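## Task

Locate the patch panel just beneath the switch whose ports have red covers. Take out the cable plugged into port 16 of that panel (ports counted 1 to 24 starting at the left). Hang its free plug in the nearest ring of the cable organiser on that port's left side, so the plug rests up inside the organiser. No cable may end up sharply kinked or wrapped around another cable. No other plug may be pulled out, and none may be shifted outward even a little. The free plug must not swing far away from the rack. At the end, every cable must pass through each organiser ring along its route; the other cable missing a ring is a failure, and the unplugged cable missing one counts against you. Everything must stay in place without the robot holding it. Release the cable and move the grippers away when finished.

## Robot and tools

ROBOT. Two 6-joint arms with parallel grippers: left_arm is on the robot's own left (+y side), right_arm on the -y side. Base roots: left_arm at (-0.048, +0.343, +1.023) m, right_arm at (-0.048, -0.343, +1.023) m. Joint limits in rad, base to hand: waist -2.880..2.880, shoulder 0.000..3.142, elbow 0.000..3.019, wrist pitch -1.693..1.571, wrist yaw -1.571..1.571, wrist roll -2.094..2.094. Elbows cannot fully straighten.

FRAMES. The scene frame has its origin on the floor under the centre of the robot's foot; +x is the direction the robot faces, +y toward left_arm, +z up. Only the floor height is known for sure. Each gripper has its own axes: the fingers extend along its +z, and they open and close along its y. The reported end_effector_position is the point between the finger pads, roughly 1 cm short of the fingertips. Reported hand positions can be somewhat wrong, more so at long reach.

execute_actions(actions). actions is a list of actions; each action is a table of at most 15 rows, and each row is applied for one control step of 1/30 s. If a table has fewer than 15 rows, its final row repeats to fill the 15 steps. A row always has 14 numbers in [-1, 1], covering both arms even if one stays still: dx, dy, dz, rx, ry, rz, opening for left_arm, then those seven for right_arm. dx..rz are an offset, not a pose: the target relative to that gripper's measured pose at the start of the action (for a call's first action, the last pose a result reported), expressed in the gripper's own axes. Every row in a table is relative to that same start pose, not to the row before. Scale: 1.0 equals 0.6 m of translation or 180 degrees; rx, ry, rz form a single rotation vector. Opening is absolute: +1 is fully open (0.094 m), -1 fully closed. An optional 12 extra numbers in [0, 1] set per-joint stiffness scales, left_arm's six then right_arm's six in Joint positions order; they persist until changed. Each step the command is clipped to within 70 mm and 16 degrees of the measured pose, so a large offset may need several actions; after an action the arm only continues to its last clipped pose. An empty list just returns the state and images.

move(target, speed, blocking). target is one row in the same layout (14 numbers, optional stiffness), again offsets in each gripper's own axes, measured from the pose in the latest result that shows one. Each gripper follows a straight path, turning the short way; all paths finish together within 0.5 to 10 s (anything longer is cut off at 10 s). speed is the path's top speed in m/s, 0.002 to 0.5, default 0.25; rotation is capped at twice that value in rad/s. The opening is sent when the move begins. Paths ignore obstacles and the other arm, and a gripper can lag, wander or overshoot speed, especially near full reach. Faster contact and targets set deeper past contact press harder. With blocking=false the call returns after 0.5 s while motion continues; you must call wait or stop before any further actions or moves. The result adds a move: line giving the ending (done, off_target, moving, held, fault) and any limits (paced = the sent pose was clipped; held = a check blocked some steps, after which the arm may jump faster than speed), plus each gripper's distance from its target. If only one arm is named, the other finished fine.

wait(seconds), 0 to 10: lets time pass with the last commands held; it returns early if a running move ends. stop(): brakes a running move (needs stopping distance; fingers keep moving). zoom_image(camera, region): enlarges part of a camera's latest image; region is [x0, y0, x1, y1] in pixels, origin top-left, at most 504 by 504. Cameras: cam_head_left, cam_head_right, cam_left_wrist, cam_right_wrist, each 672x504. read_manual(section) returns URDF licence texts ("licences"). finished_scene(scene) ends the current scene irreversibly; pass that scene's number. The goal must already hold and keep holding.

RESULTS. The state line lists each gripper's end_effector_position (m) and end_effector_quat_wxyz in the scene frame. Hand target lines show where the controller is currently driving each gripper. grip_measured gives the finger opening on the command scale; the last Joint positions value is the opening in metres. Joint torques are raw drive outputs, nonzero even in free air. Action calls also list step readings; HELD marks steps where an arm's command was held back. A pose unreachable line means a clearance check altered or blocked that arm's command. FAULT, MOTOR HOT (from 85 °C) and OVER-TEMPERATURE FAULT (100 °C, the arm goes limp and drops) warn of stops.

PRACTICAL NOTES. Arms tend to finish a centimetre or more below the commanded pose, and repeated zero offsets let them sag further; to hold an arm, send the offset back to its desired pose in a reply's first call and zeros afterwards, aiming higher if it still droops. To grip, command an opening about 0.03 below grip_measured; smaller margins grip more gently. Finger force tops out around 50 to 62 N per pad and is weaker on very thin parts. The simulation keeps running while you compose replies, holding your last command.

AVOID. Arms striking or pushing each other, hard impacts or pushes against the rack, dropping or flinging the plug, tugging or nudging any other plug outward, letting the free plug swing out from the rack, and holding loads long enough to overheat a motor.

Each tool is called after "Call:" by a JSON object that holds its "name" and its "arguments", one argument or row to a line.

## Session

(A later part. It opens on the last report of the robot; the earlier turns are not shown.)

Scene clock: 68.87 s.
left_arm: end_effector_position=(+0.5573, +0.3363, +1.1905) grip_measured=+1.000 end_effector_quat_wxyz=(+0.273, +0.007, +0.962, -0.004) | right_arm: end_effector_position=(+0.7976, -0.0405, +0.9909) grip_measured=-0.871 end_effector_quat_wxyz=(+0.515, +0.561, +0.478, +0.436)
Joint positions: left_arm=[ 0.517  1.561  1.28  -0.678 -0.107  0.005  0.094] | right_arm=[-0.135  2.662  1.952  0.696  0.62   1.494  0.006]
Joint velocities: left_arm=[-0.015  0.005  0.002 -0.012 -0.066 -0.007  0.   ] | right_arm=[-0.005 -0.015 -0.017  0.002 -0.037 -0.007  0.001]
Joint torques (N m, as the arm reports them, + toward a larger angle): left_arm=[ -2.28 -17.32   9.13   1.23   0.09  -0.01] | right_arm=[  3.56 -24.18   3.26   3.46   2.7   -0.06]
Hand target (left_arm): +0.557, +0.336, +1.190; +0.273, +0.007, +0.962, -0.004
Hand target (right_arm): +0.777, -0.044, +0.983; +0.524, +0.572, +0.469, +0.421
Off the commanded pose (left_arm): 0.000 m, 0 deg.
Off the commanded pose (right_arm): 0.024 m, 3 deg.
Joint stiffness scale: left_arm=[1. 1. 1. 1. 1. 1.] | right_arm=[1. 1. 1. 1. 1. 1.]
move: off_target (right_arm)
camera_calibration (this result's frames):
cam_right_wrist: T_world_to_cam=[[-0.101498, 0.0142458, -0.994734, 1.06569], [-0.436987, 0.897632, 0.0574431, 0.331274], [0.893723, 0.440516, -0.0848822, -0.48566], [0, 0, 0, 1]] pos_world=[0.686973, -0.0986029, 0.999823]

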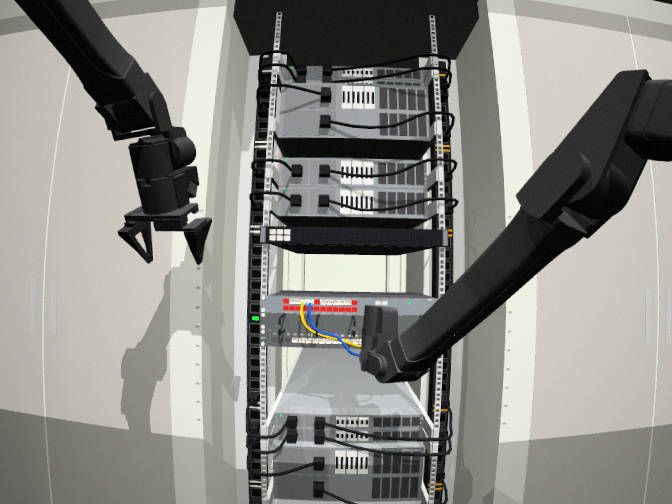

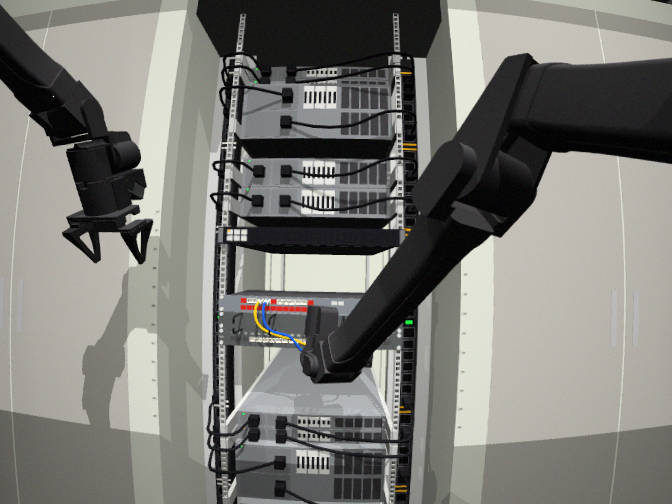

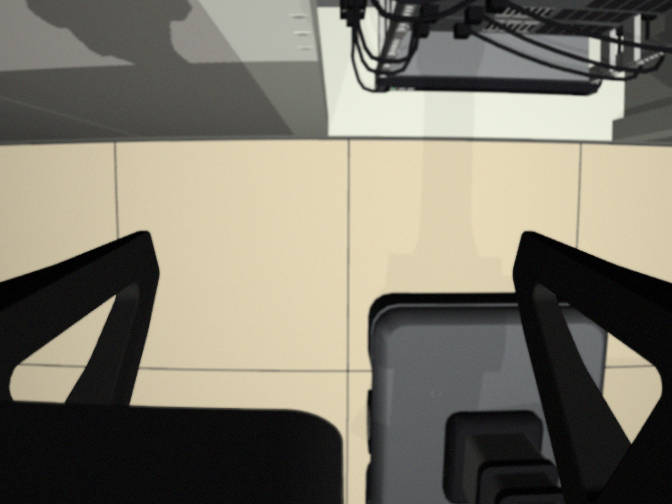

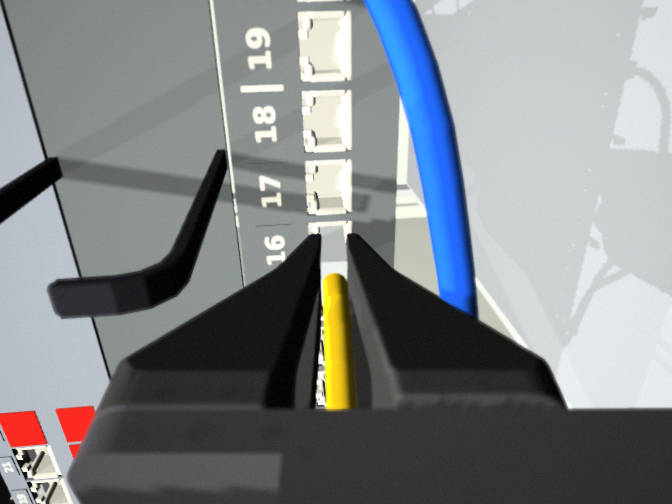

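Call:
{"name": "move", "arguments": {
  "target": [0,0,0,0,0,0,1,-0.01,-0.03,0.02,0.01,-0.025,0,-0.5],
  "speed": 0.03
}}

Call:
{"name": "move", "arguments": {
  "target": [0,0,0,0,0,0,1,-0.025,-0.025,0.065,0,0,0,-0.5],
  "speed": 0.03
}}

Scene clock: 71.00 s.
left_arm: end_effector_position=(+0.5573, +0.3363, +1.1905) grip_measured=+1.000 end_effector_quat_wxyz=(+0.273, +0.007, +0.962, -0.004) | right_arm: end_effector_position=(+0.8012, -0.0461, +0.9954) grip_measured=-0.502 end_effector_quat_wxyz=(+0.527, +0.578, +0.466, +0.413)
Joint positions: left_arm=[ 0.517  1.561  1.28  -0.678 -0.107  0.005  0.094] | right_arm=[-0.131  2.665  1.985  0.651  0.69   1.499  0.023]
Joint velocities: left_arm=[-0.005  0.015  0.012 -0.007 -0.066 -0.037  0.   ] | right_arm=[-0.015 -0.005 -0.012 -0.012 -0.051 -0.022 -0.001]
Joint torques (N m, as the arm reports them, + toward a larger angle): left_arm=[ -2.23 -17.38   9.12   1.19   0.11  -0.01] | right_arm=[  1.73 -20.14  12.87   1.04   0.4    0.08]
Hand target (left_arm): +0.557, +0.336, +1.190; +0.273, +0.007, +0.962, -0.004
Hand target (right_arm): +0.805, -0.048, +0.973; +0.524, +0.586, +0.465, +0.407
Off the commanded pose (left_arm): 0.000 m, 0 deg.
Off the commanded pose (right_arm): 0.024 m, 1 deg.
Joint stiffness scale: left_arm=[1. 1. 1. 1. 1. 1.] | right_arm=[1. 1. 1. 1. 1. 1.]
move: off_target (right_arm)
camera_calibration (this result's frames):
cam_right_wrist: T_world_to_cam=[[-0.11812, 0.0137139, -0.992905, 1.08209], [-0.376985, 0.924426, 0.0576157, 0.290692], [0.918657, 0.381116, -0.104023, -0.489709], [0, 0, 0, 1]] pos_world=[0.687277, -0.0969275, 1.00672]

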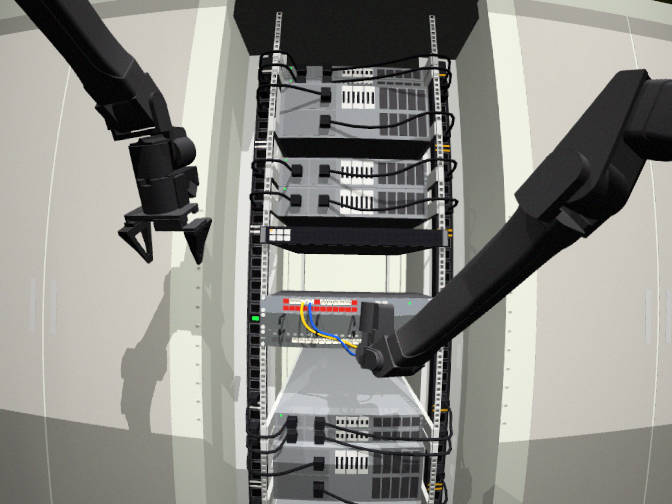

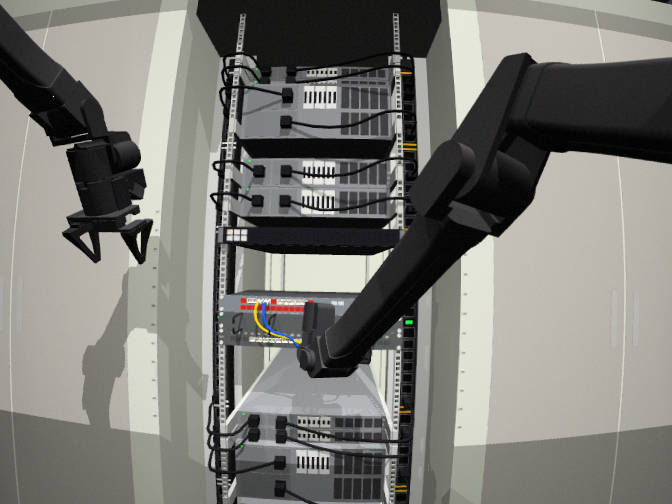

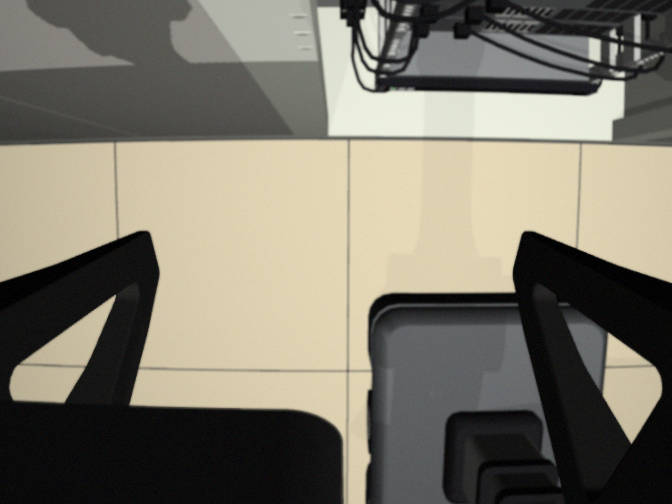

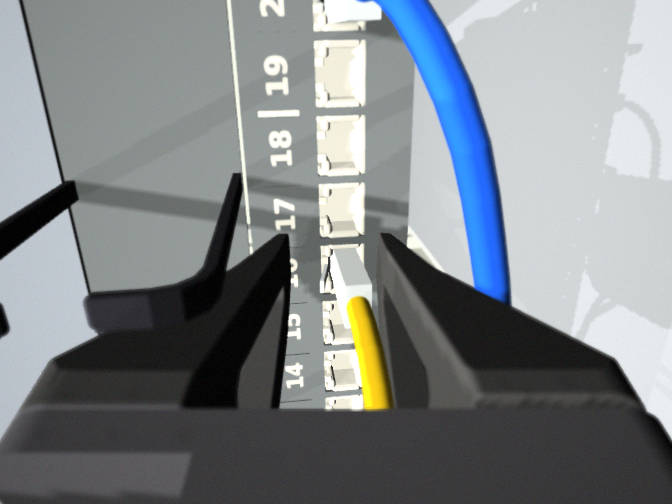

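Scene clock: 72.70 s.
left_arm: end_effector_position=(+0.5573, +0.3363, +1.1905) grip_measured=+1.000 end_effector_quat_wxyz=(+0.273, +0.007, +0.962, -0.004) | right_arm: end_effector_position=(+0.8048, -0.0439, +0.9969) grip_measured=-0.501 end_effector_quat_wxyz=(+0.523, +0.574, +0.471, +0.419)
Joint positions: left_arm=[ 0.517  1.561  1.28  -0.678 -0.107  0.005  0.094] | right_arm=[-0.134  2.666  1.994  0.645  0.667  1.499  0.023]
Joint velocities: left_arm=[-0.005  0.005  0.007 -0.007 -0.081 -0.051  0.   ] | right_arm=[-0.005 -0.015 -0.017 -0.007 -0.066 -0.037  0.001]
Joint torques (N m, as the arm reports them, + toward a larger angle): left_arm=[ -2.42 -17.33   9.09   1.17   0.1   -0.02] | right_arm=[ -1.52 -19.57  16.1    0.98  -1.01  -0.08]
Hand target (left_arm): +0.557, +0.336, +1.190; +0.273, +0.007, +0.962, -0.004
Hand target (right_arm): +0.827, -0.071, +0.978; +0.527, +0.578, +0.466, +0.413
Off the commanded pose (left_arm): 0.000 m, 0 deg.
Off the commanded pose (right_arm): 0.044 m, 1 deg.
Joint stiffness scale: left_arm=[1. 1. 1. 1. 1. 1.] | right_arm=[1. 1. 1. 1. 1. 1.]
move: off_target (right_arm)
camera_calibration (this result's frames):
cam_right_wrist: T_world_to_cam=[[-0.116136, 0.0135251, -0.993141, 1.08264], [-0.395517, 0.916579, 0.0587332, 0.303277], [0.911086, 0.399626, -0.101098, -0.489653], [0, 0, 0, 1]] pos_world=[0.691801, -0.0969421, 1.0079]

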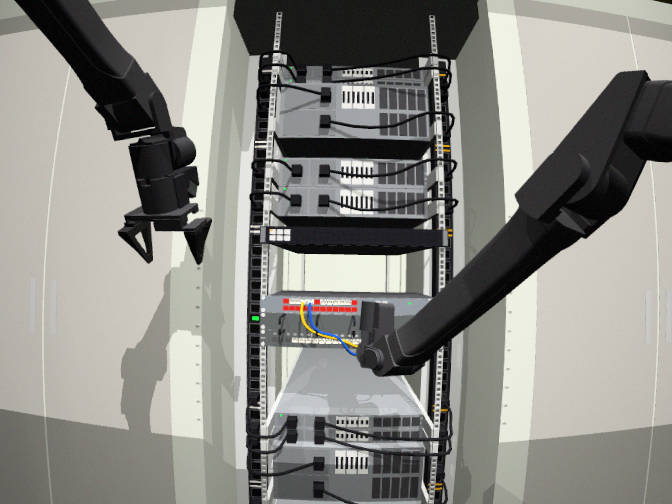

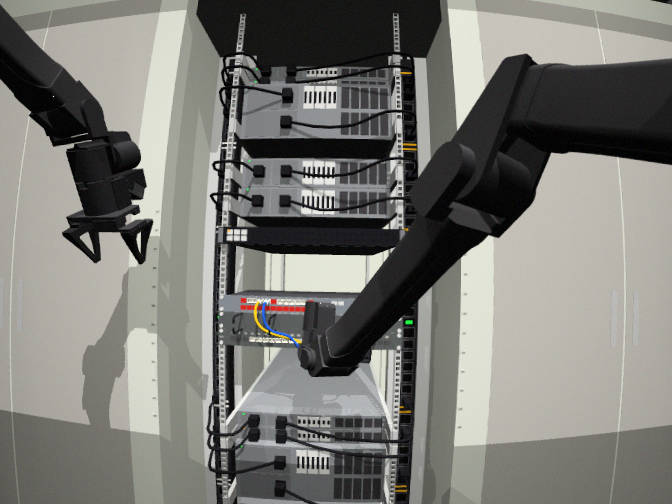

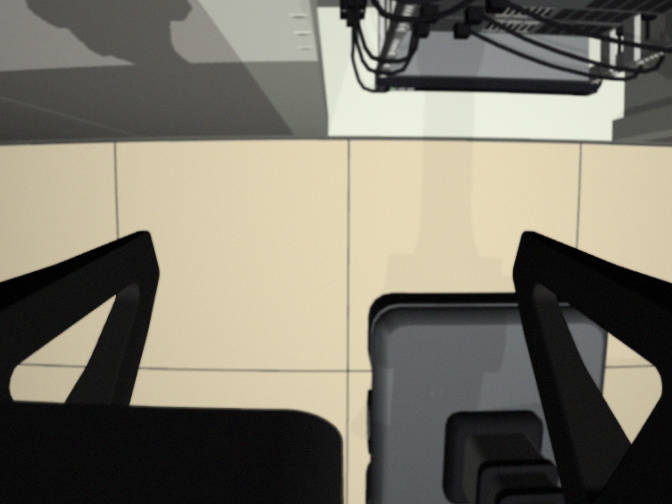

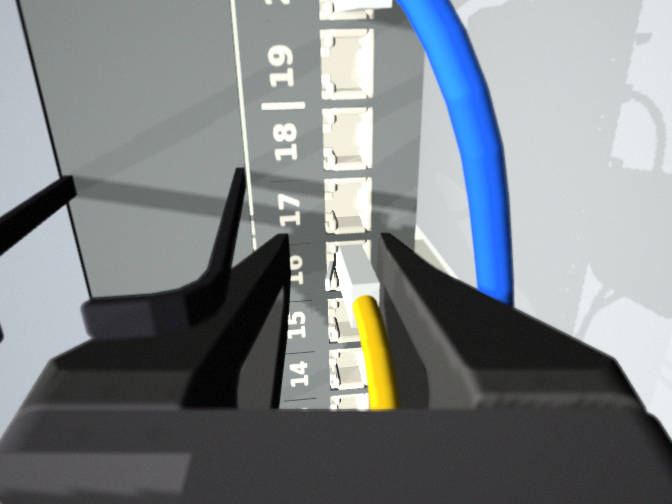

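Call:
{"name": "move", "arguments": {
  "target": [0,0,0,0,0,0,1,-0.01,-0.04,0.03,0,0,0,-0.7],
  "speed": 0.03
}}

Call:
{"name": "move", "arguments": {
  "target": [0,0,0,0,0,0,1,-0.01,-0.03,0.03,0,0,0,-0.9],
  "speed": 0.03
}}

Call:
{"name": "zoom_image", "arguments": {
  "camera": "cam_right_wrist",
  "region": [240, 170, 440, 340]
}}

Scene clock: 74.37 s.
left_arm: end_effector_position=(+0.5573, +0.3363, +1.1905) grip_measured=+1.000 end_effector_quat_wxyz=(+0.273, +0.007, +0.962, -0.004) | right_arm: end_effector_position=(+0.8047, -0.0419, +0.9917) grip_measured=-0.698 end_effector_quat_wxyz=(+0.520, +0.572, +0.475, +0.421)
Joint positions: left_arm=[ 0.517  1.561  1.28  -0.678 -0.107  0.005  0.094] | right_arm=[-0.134  2.674  1.997  0.644  0.656  1.499  0.014]
Joint velocities: left_arm=[-0.005 -0.024 -0.007 -0.002  0.022 -0.022  0.   ] | right_arm=[-0.005 -0.005  0.007 -0.002  0.022 -0.051 -0.   ]
Joint torques (N m, as the arm reports them, + toward a larger angle): left_arm=[ -2.35 -17.48   9.14   1.19   0.12  -0.01] | right_arm=[  0.4  -19.8   14.18   1.84  -0.4   -0.07]
Hand target (left_arm): +0.557, +0.336, +1.190; +0.273, +0.007, +0.962, -0.004
Hand target (right_arm): +0.816, -0.054, +0.972; +0.522, +0.574, +0.471, +0.419
Off the commanded pose (left_arm): 0.000 m, 0 deg.
Off the commanded pose (right_arm): 0.027 m, 1 deg.
Joint stiffness scale: left_arm=[1. 1. 1. 1. 1. 1.] | right_arm=[1. 1. 1. 1. 1. 1.]
move: off_target (right_arm)
camera_calibration (this result's frames):
cam_right_wrist: T_world_to_cam=[[-0.120148, 0.0108423, -0.992697, 1.08014], [-0.40587, 0.912019, 0.0590841, 0.309547], [0.905999, 0.410005, -0.105176, -0.482336], [0, 0, 0, 1]] pos_world=[0.692408, -0.0962637, 1.00323]

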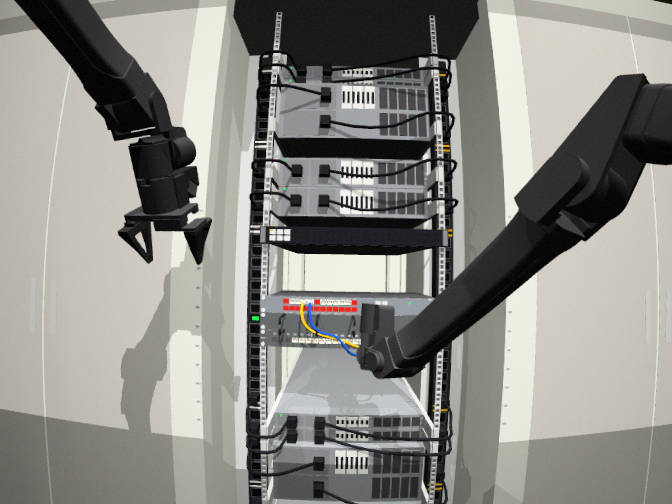

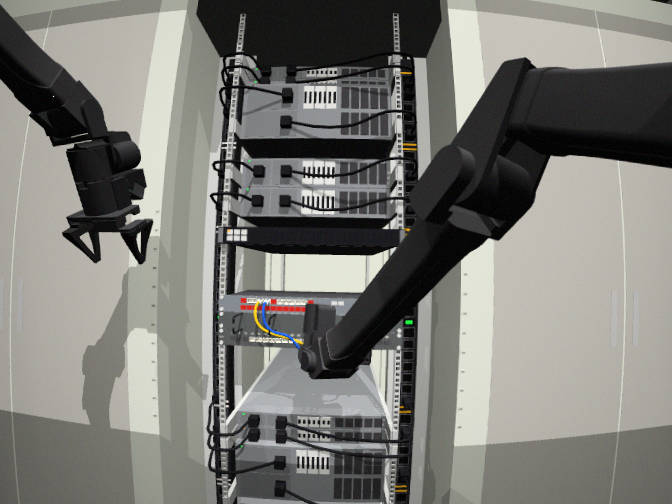

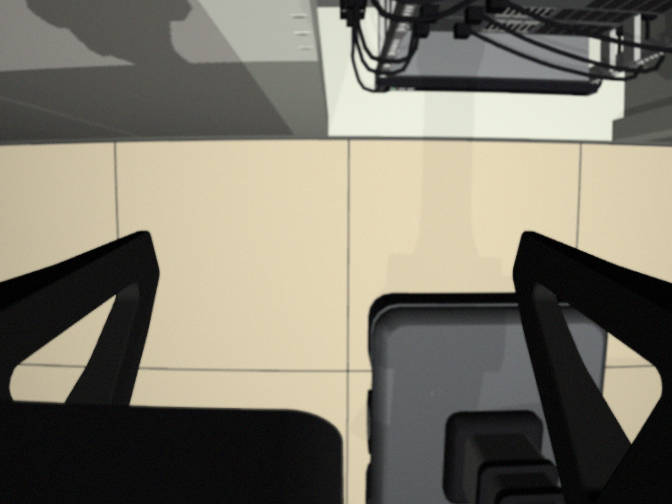

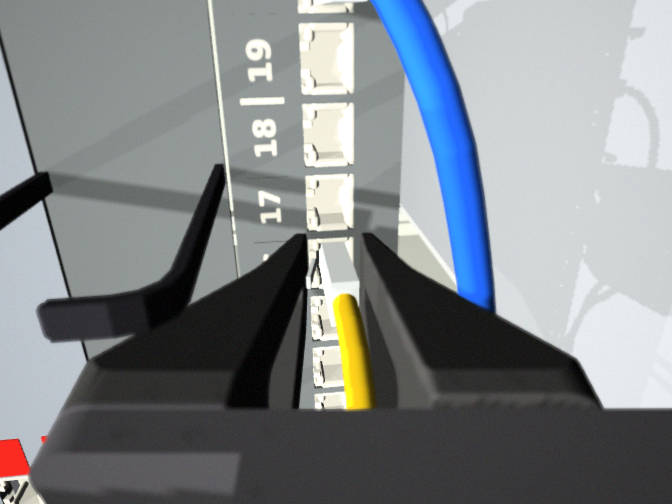

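Scene clock: 75.47 s.
left_arm: end_effector_position=(+0.5573, +0.3363, +1.1905) grip_measured=+1.000 end_effector_quat_wxyz=(+0.273, +0.007, +0.962, -0.004) | right_arm: end_effector_position=(+0.8046, -0.0418, +0.9915) grip_measured=-0.873 end_effector_quat_wxyz=(+0.520, +0.571, +0.475, +0.421)
Joint positions: left_arm=[ 0.517  1.561  1.28  -0.678 -0.107  0.005  0.094] | right_arm=[-0.134  2.675  1.997  0.646  0.655  1.499  0.006]
Joint velocities: left_arm=[ 0.005 -0.005 -0.007 -0.002  0.022 -0.051  0.   ] | right_arm=[-0.015  0.015 -0.007 -0.002  0.022 -0.037  0.001]
Joint torques (N m, as the arm reports them, + toward a larger angle): left_arm=[ -2.38 -17.49   9.11   1.14   0.12   0.  ] | right_arm=[  0.43 -20.09  14.11   1.5   -0.86  -0.07]
Hand target (left_arm): +0.557, +0.336, +1.190; +0.273, +0.007, +0.962, -0.004
Hand target (right_arm): +0.816, -0.052, +0.973; +0.520, +0.572, +0.476, +0.421
Off the commanded pose (left_arm): 0.000 m, 0 deg.
Off the commanded pose (right_arm): 0.026 m, 0 deg.
Joint stiffness scale: left_arm=[1. 1. 1. 1. 1. 1.] | right_arm=[1. 1. 1. 1. 1. 1.]
move: off_target (right_arm)
camera_calibration (this result's frames):
cam_right_wrist: T_world_to_cam=[[-0.119105, 0.0113411, -0.992817, 1.07917], [-0.406162, 0.911885, 0.0591427, 0.309654], [0.906006, 0.410289, -0.104004, -0.483462], [0, 0, 0, 1]] pos_world=[0.692325, -0.0962489, 1.00282]

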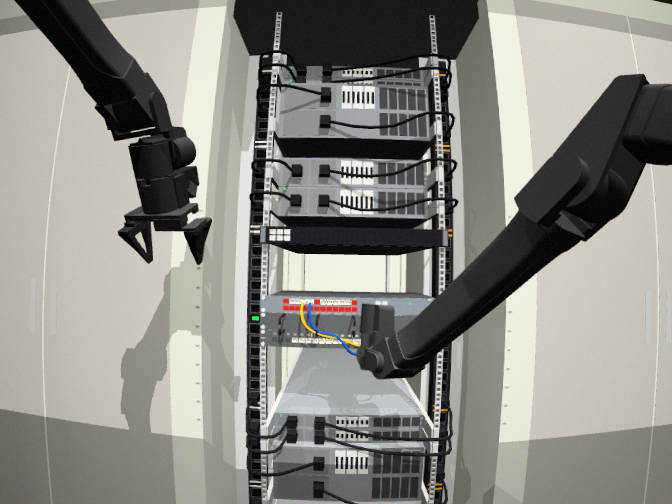

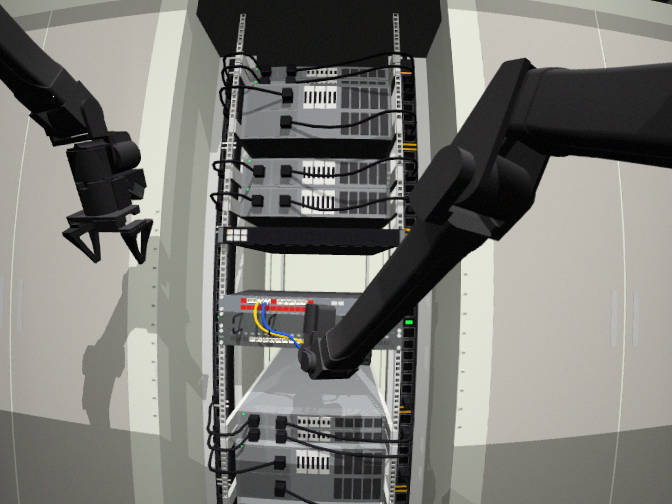

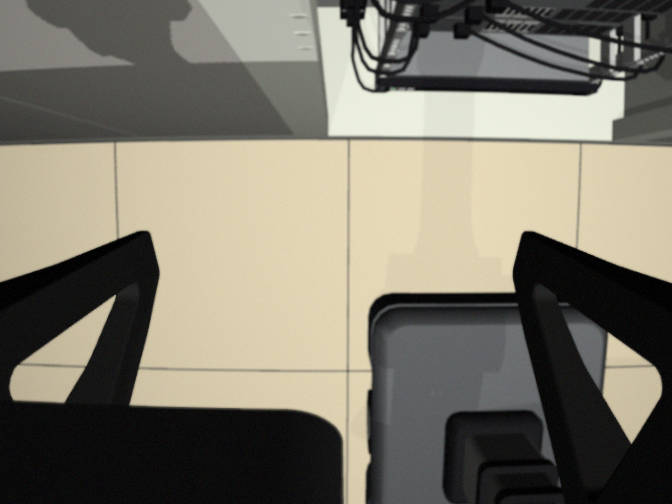

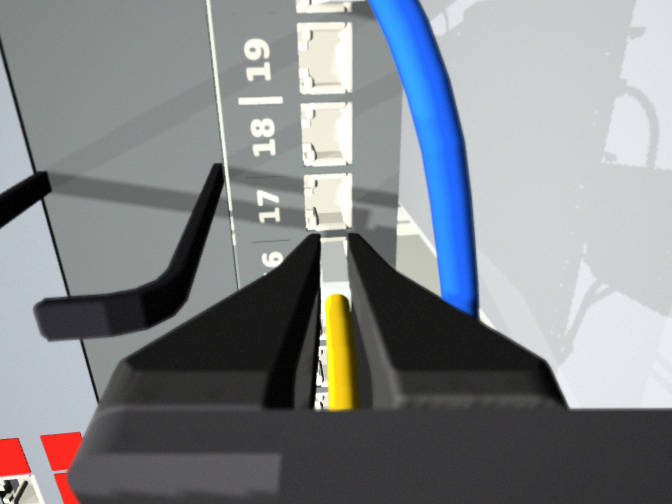

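Region (240, 170, 440, 340) of cam_right_wrist's 672x504 image, scaled by 2.520, with more detail than that image has; it fills the top 428 rows of this view, and the rest is white.

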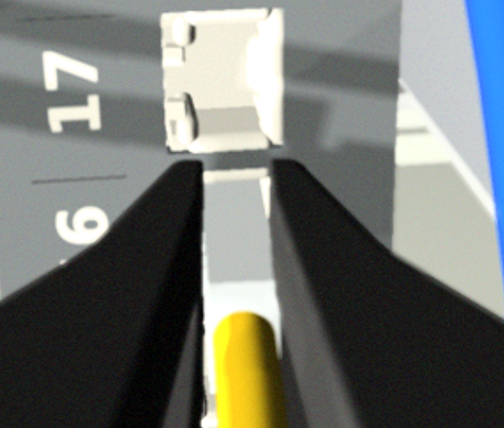

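Call:
{"name": "move", "arguments": {
  "target": [0,0,0,0,0,0,1,-0.01,-0.025,-0.03,0,0,0,-0.92],
  "speed": 0.015
}}

Scene clock: 77.80 s.
left_arm: end_effector_position=(+0.5573, +0.3363, +1.1905) grip_measured=+1.000 end_effector_quat_wxyz=(+0.273, +0.007, +0.962, -0.004) | right_arm: end_effector_position=(+0.8030, -0.0416, +0.9907) grip_measured=-0.875 end_effector_quat_wxyz=(+0.516, +0.565, +0.476, +0.434)
Joint positions: left_arm=[ 0.517  1.561  1.28  -0.678 -0.107  0.005  0.094] | right_arm=[-0.137  2.673  1.98   0.677  0.627  1.499  0.006]
Joint velocities: left_arm=[-0.005 -0.034 -0.032 -0.002 -0.007 -0.066  0.   ] | right_arm=[-0.015  0.005  0.002 -0.007  0.095  0.037  0.   ]
Joint torques (N m, as the arm reports them, + toward a larger angle): left_arm=[ -2.45 -17.41   9.13   1.17   0.09   0.  ] | right_arm=[  3.1  -23.91   4.25   2.97   1.61  -0.07]
Hand target (left_arm): +0.557, +0.336, +1.190; +0.273, +0.007, +0.962, -0.004
Hand target (right_arm): +0.786, -0.044, +0.978; +0.520, +0.571, +0.475, +0.421
Off the commanded pose (left_arm): 0.000 m, 0 deg.
Off the commanded pose (right_arm): 0.022 m, 2 deg.
Joint stiffness scale: left_arm=[1. 1. 1. 1. 1. 1.] | right_arm=[1. 1. 1. 1. 1. 1.]
move: off_target (right_arm)
camera_calibration (this result's frames):
cam_right_wrist: T_world_to_cam=[[-0.103864, 0.0174921, -0.994438, 1.06783], [-0.428241, 0.901631, 0.0605874, 0.324666], [0.897676, 0.432152, -0.0861565, -0.492313], [0, 0, 0, 1]] pos_world=[0.691882, -0.0986533, 0.999799]

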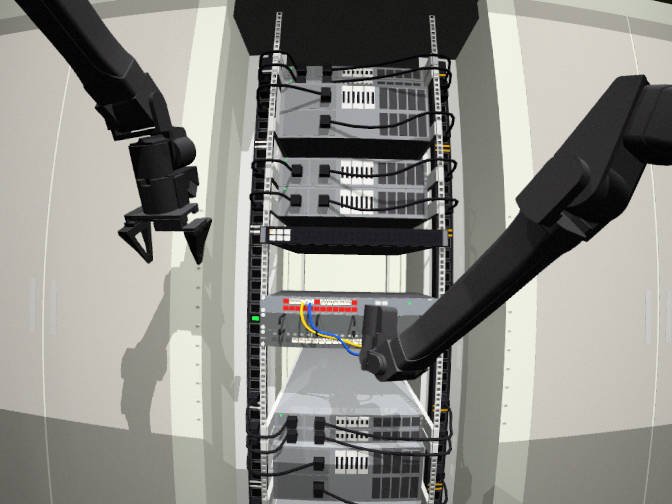

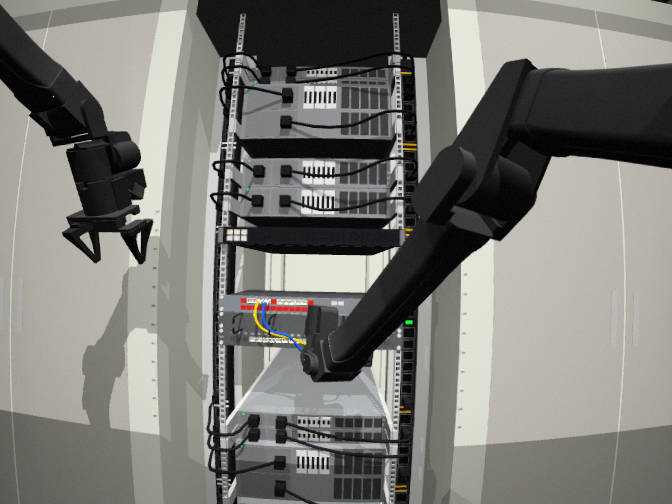

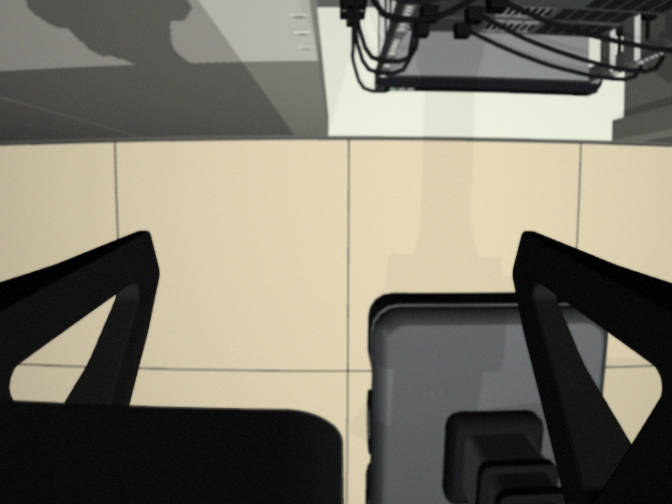

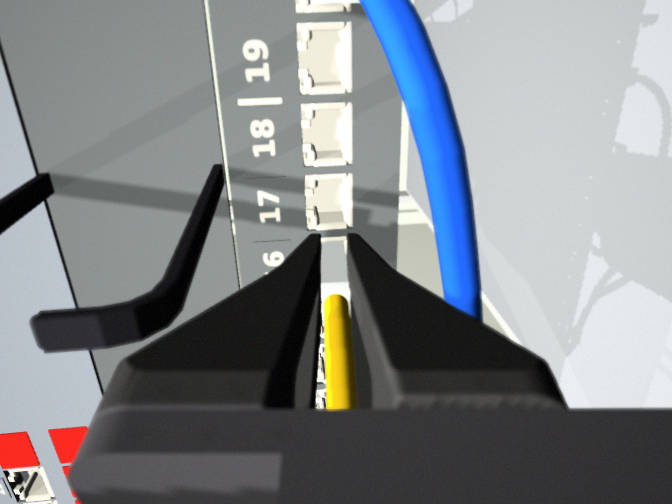

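Call:
{"name": "move", "arguments": {
  "target": [0,0,0,0,0,0,1,0,-0.02,-0.06,0,-0.01,0,-0.92],
  "speed": 0.015
}}

Scene clock: 81.13 s.
left_arm: end_effector_position=(+0.5573, +0.3363, +1.1905) grip_measured=+1.000 end_effector_quat_wxyz=(+0.273, +0.007, +0.962, -0.004) | right_arm: end_effector_position=(+0.8021, -0.0423, +0.9907) grip_measured=-0.876 end_effector_quat_wxyz=(+0.516, +0.563, +0.474, +0.439)
Joint positions: left_arm=[ 0.517  1.561  1.28  -0.678 -0.107  0.005  0.094] | right_arm=[-0.139  2.673  1.972  0.693  0.619  1.499  0.006]
Joint velocities: left_arm=[ 0.005  0.015 -0.012 -0.007  0.022 -0.007  0.   ] | right_arm=[-0.005 -0.005 -0.007  0.007  0.022 -0.007  0.   ]
Joint torques (N m, as the arm reports them, + toward a larger angle): left_arm=[ -2.49 -17.35   9.14   1.17   0.1   -0.01] | right_arm=[  5.08 -24.66   1.76   3.91   3.18  -0.07]
Hand target (left_arm): +0.557, +0.336, +1.190; +0.273, +0.007, +0.962, -0.004
Hand target (right_arm): +0.773, -0.035, +0.981; +0.523, +0.572, +0.468, +0.425
Off the commanded pose (left_arm): 0.000 m, 0 deg.
Off the commanded pose (right_arm): 0.037 m, 2 deg.
Joint stiffness scale: left_arm=[1. 1. 1. 1. 1. 1.] | right_arm=[1. 1. 1. 1. 1. 1.]
move: off_target (right_arm)
camera_calibration (this result's frames):
cam_right_wrist: T_world_to_cam=[[-0.0955991, 0.0212007, -0.995194, 1.06203], [-0.433679, 0.899013, 0.0608113, 0.328953], [0.895982, 0.437408, -0.0767505, -0.498868], [0, 0, 0, 1]] pos_world=[0.691165, -0.10004, 0.998633]

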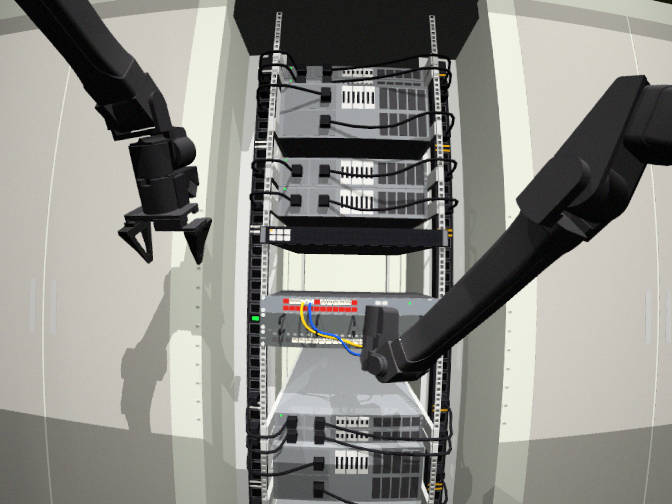

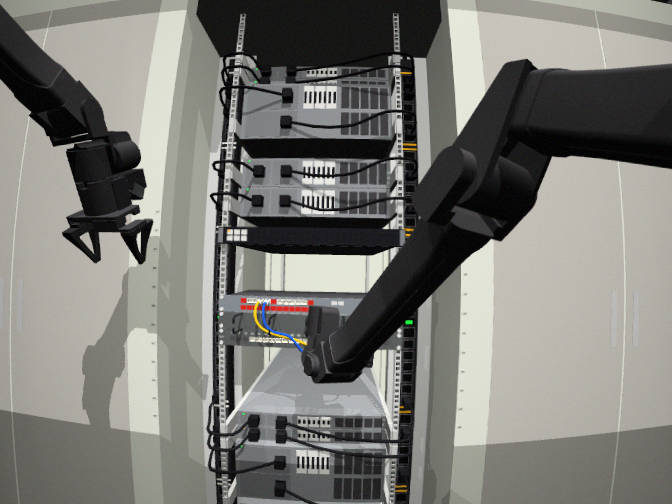

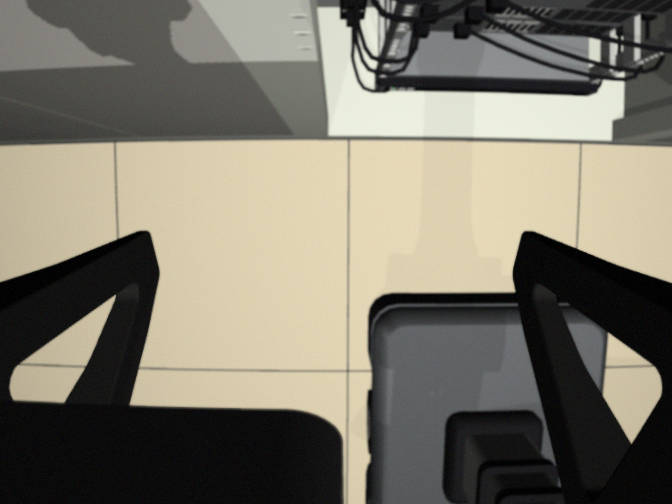

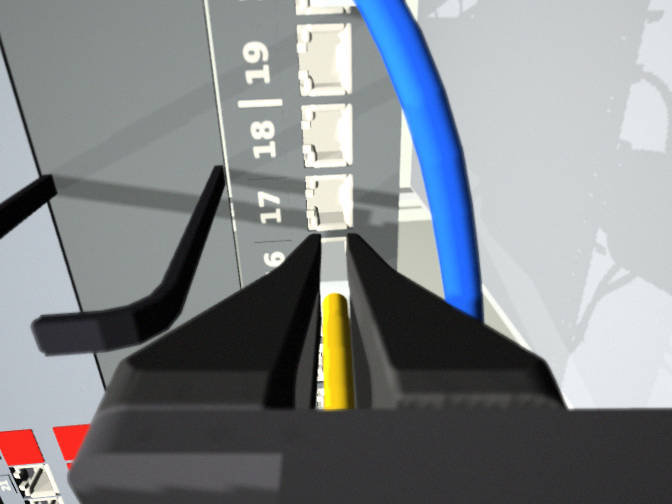

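Call:
{"name": "move", "arguments": {
  "target": [0,0,0,0,0,0,1,0.005,-0.01,-0.075,0,0.03,0,-0.92],
  "speed": 0.02
}}

Scene clock: 84.00 s.
left_arm: end_effector_position=(+0.5573, +0.3363, +1.1905) grip_measured=+1.000 end_effector_quat_wxyz=(+0.273, +0.007, +0.962, -0.004) | right_arm: end_effector_position=(+0.7669, -0.0443, +0.9909) grip_measured=-0.881 end_effector_quat_wxyz=(+0.499, +0.545, +0.494, +0.459)
Joint positions: left_arm=[ 0.517  1.561  1.28  -0.678 -0.107  0.005  0.094] | right_arm=[-0.135  2.589  1.778  0.798  0.548  1.499  0.006]
Joint velocities: left_arm=[-0.024 -0.005 -0.012 -0.012  0.007 -0.022  0.   ] | right_arm=[-0.015  0.005 -0.012  0.002  0.007 -0.037 -0.001]
Joint torques (N m, as the arm reports them, + toward a larger angle): left_arm=[ -2.29 -17.52   9.14   1.17   0.1    0.  ] | right_arm=[  2.94 -22.15   7.01   2.47  -0.15  -0.03]
Hand target (left_arm): +0.557, +0.336, +1.190; +0.273, +0.007, +0.962, -0.004
Hand target (right_arm): +0.758, -0.032, +0.988; +0.493, +0.541, +0.498, +0.465
Off the commanded pose (left_arm): 0.000 m, 0 deg.
Off the commanded pose (right_arm): 0.016 m, 1 deg.
Joint stiffness scale: left_arm=[1. 1. 1. 1. 1. 1.] | right_arm=[1. 1. 1. 1. 1. 1.]
move: off_target (right_arm)
camera_calibration (this result's frames):
cam_right_wrist: T_world_to_cam=[[-0.0952596, 0.0170701, -0.995306, 1.05854], [-0.499163, 0.864244, 0.0625966, 0.362408], [0.861256, 0.502783, -0.0738068, -0.439829], [0, 0, 0, 1]] pos_world=[0.660542, -0.11014, 0.998419]

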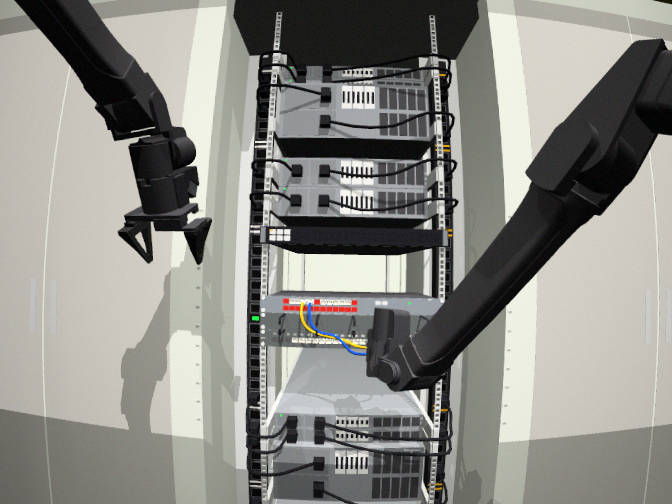

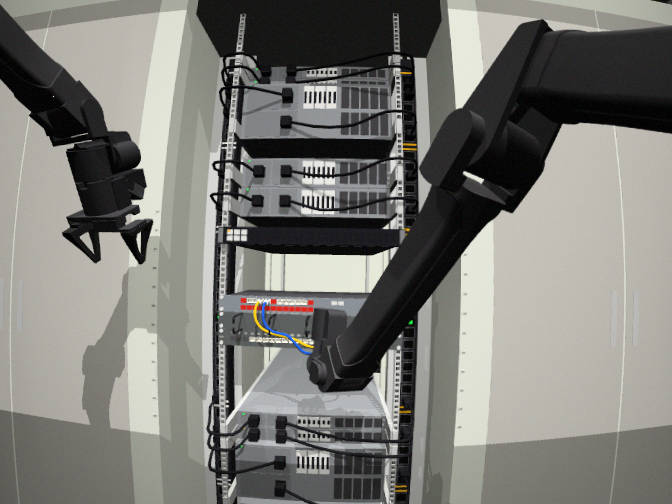

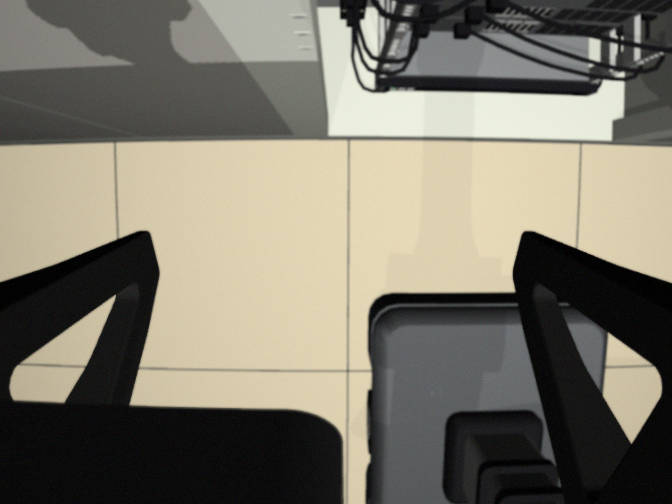

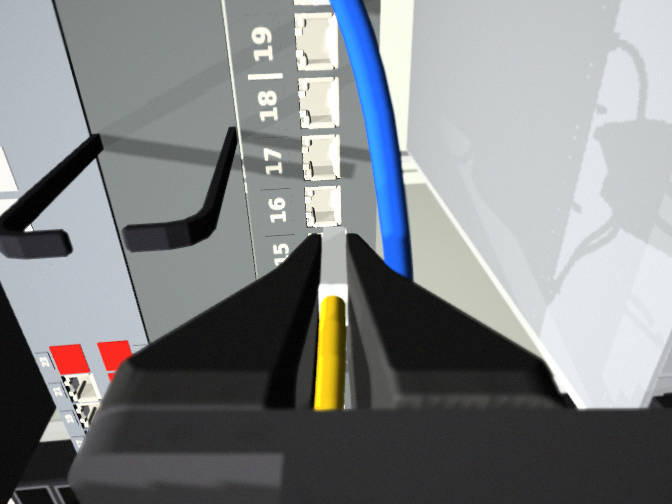

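Call:
{"name": "move", "arguments": {
  "target": [0,0,0,0,0,0,1,0.02,0.075,-0.045,-0.02,0,0,-0.92],
  "speed": 0.04
}}

Call:
{"name": "zoom_image", "arguments": {
  "camera": "cam_head_left",
  "region": [270, 280, 410, 370]
}}

Scene clock: 86.00 s.
left_arm: end_effector_position=(+0.5573, +0.3363, +1.1905) grip_measured=+1.000 end_effector_quat_wxyz=(+0.273, +0.007, +0.962, -0.004) | right_arm: end_effector_position=(+0.7527, -0.0465, +1.0281) grip_measured=-0.881 end_effector_quat_wxyz=(+0.515, +0.539, +0.478, +0.465)
Joint positions: left_arm=[ 0.517  1.561  1.28  -0.678 -0.107  0.005  0.094] | right_arm=[-0.12   2.517  1.699  0.859  0.578  1.472  0.006]
Joint velocities: left_arm=[-0.005  0.005 -0.002 -0.002  0.022 -0.051  0.   ] | right_arm=[-0.015  0.005 -0.002  0.002 -0.037 -0.066 -0.001]
Joint torques (N m, as the arm reports them, + toward a larger angle): left_arm=[ -2.6  -17.34   9.14   1.18   0.11   0.01] | right_arm=[  3.85 -22.29   7.32   2.51   0.12  -0.19]
Hand target (left_arm): +0.557, +0.336, +1.190; +0.273, +0.007, +0.962, -0.004
Hand target (right_arm): +0.745, -0.032, +1.038; +0.515, +0.530, +0.478, +0.474
Off the commanded pose (left_arm): 0.000 m, 0 deg.
Off the commanded pose (right_arm): 0.020 m, 1 deg.
Joint stiffness scale: left_arm=[1. 1. 1. 1. 1. 1.] | right_arm=[1. 1. 1. 1. 1. 1.]
move: off_target (right_arm)
camera_calibration (this result's frames):
cam_right_wrist: T_world_to_cam=[[-0.0503639, 0.0156108, -0.998609, 1.0638], [-0.484982, 0.873693, 0.0381177, 0.369784], [0.873073, 0.486227, -0.0364317, -0.471901], [0, 0, 0, 1]] pos_world=[0.64492, -0.110233, 1.03103]

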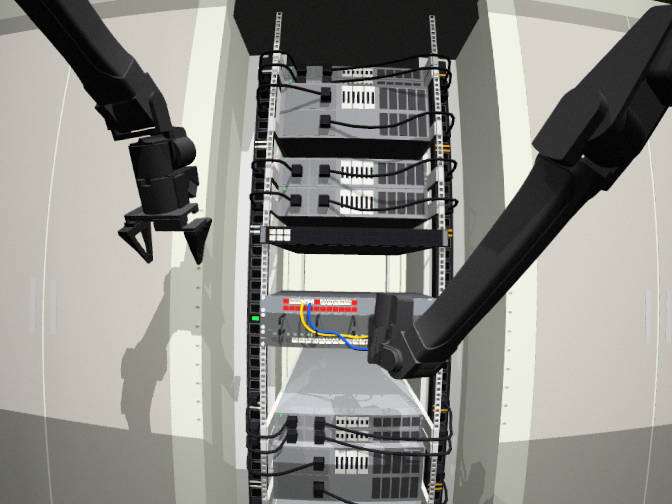

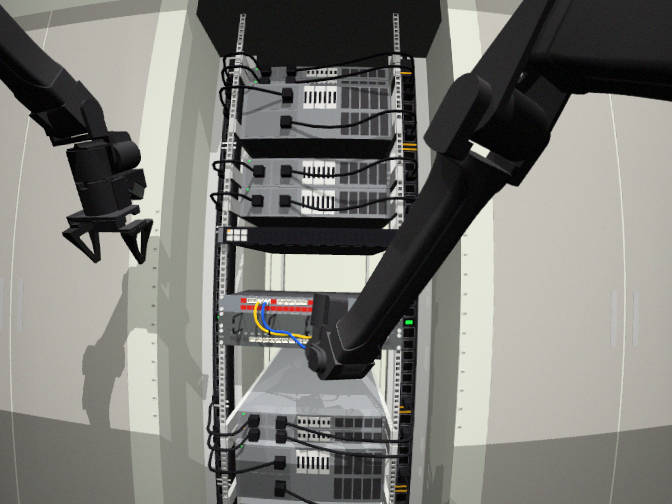

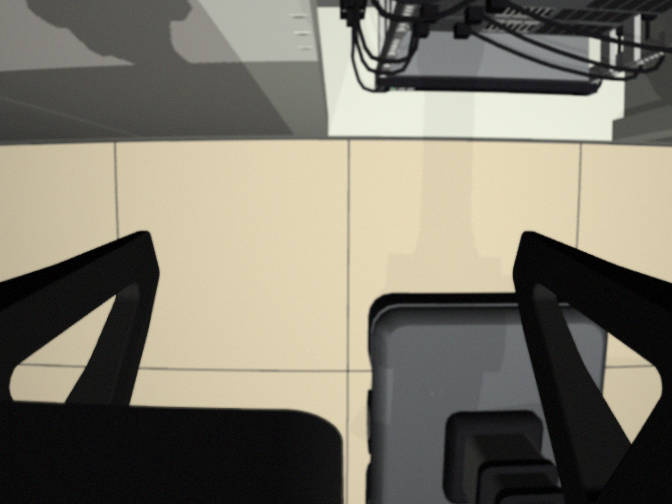

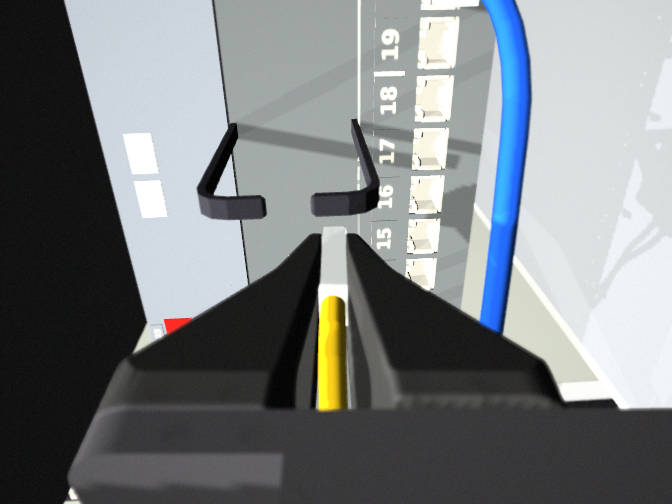

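Region (270, 280, 410, 370) of cam_head_left's 672x504 image, scaled by 3.600, with more detail than that image has; it fills the top 324 rows of this view, and the rest is white.

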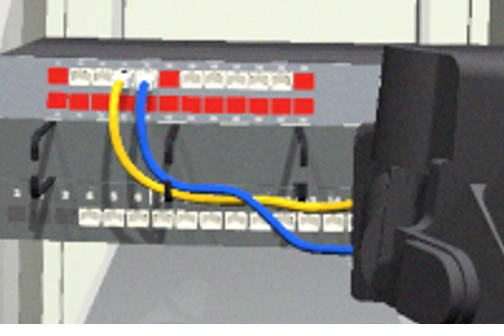

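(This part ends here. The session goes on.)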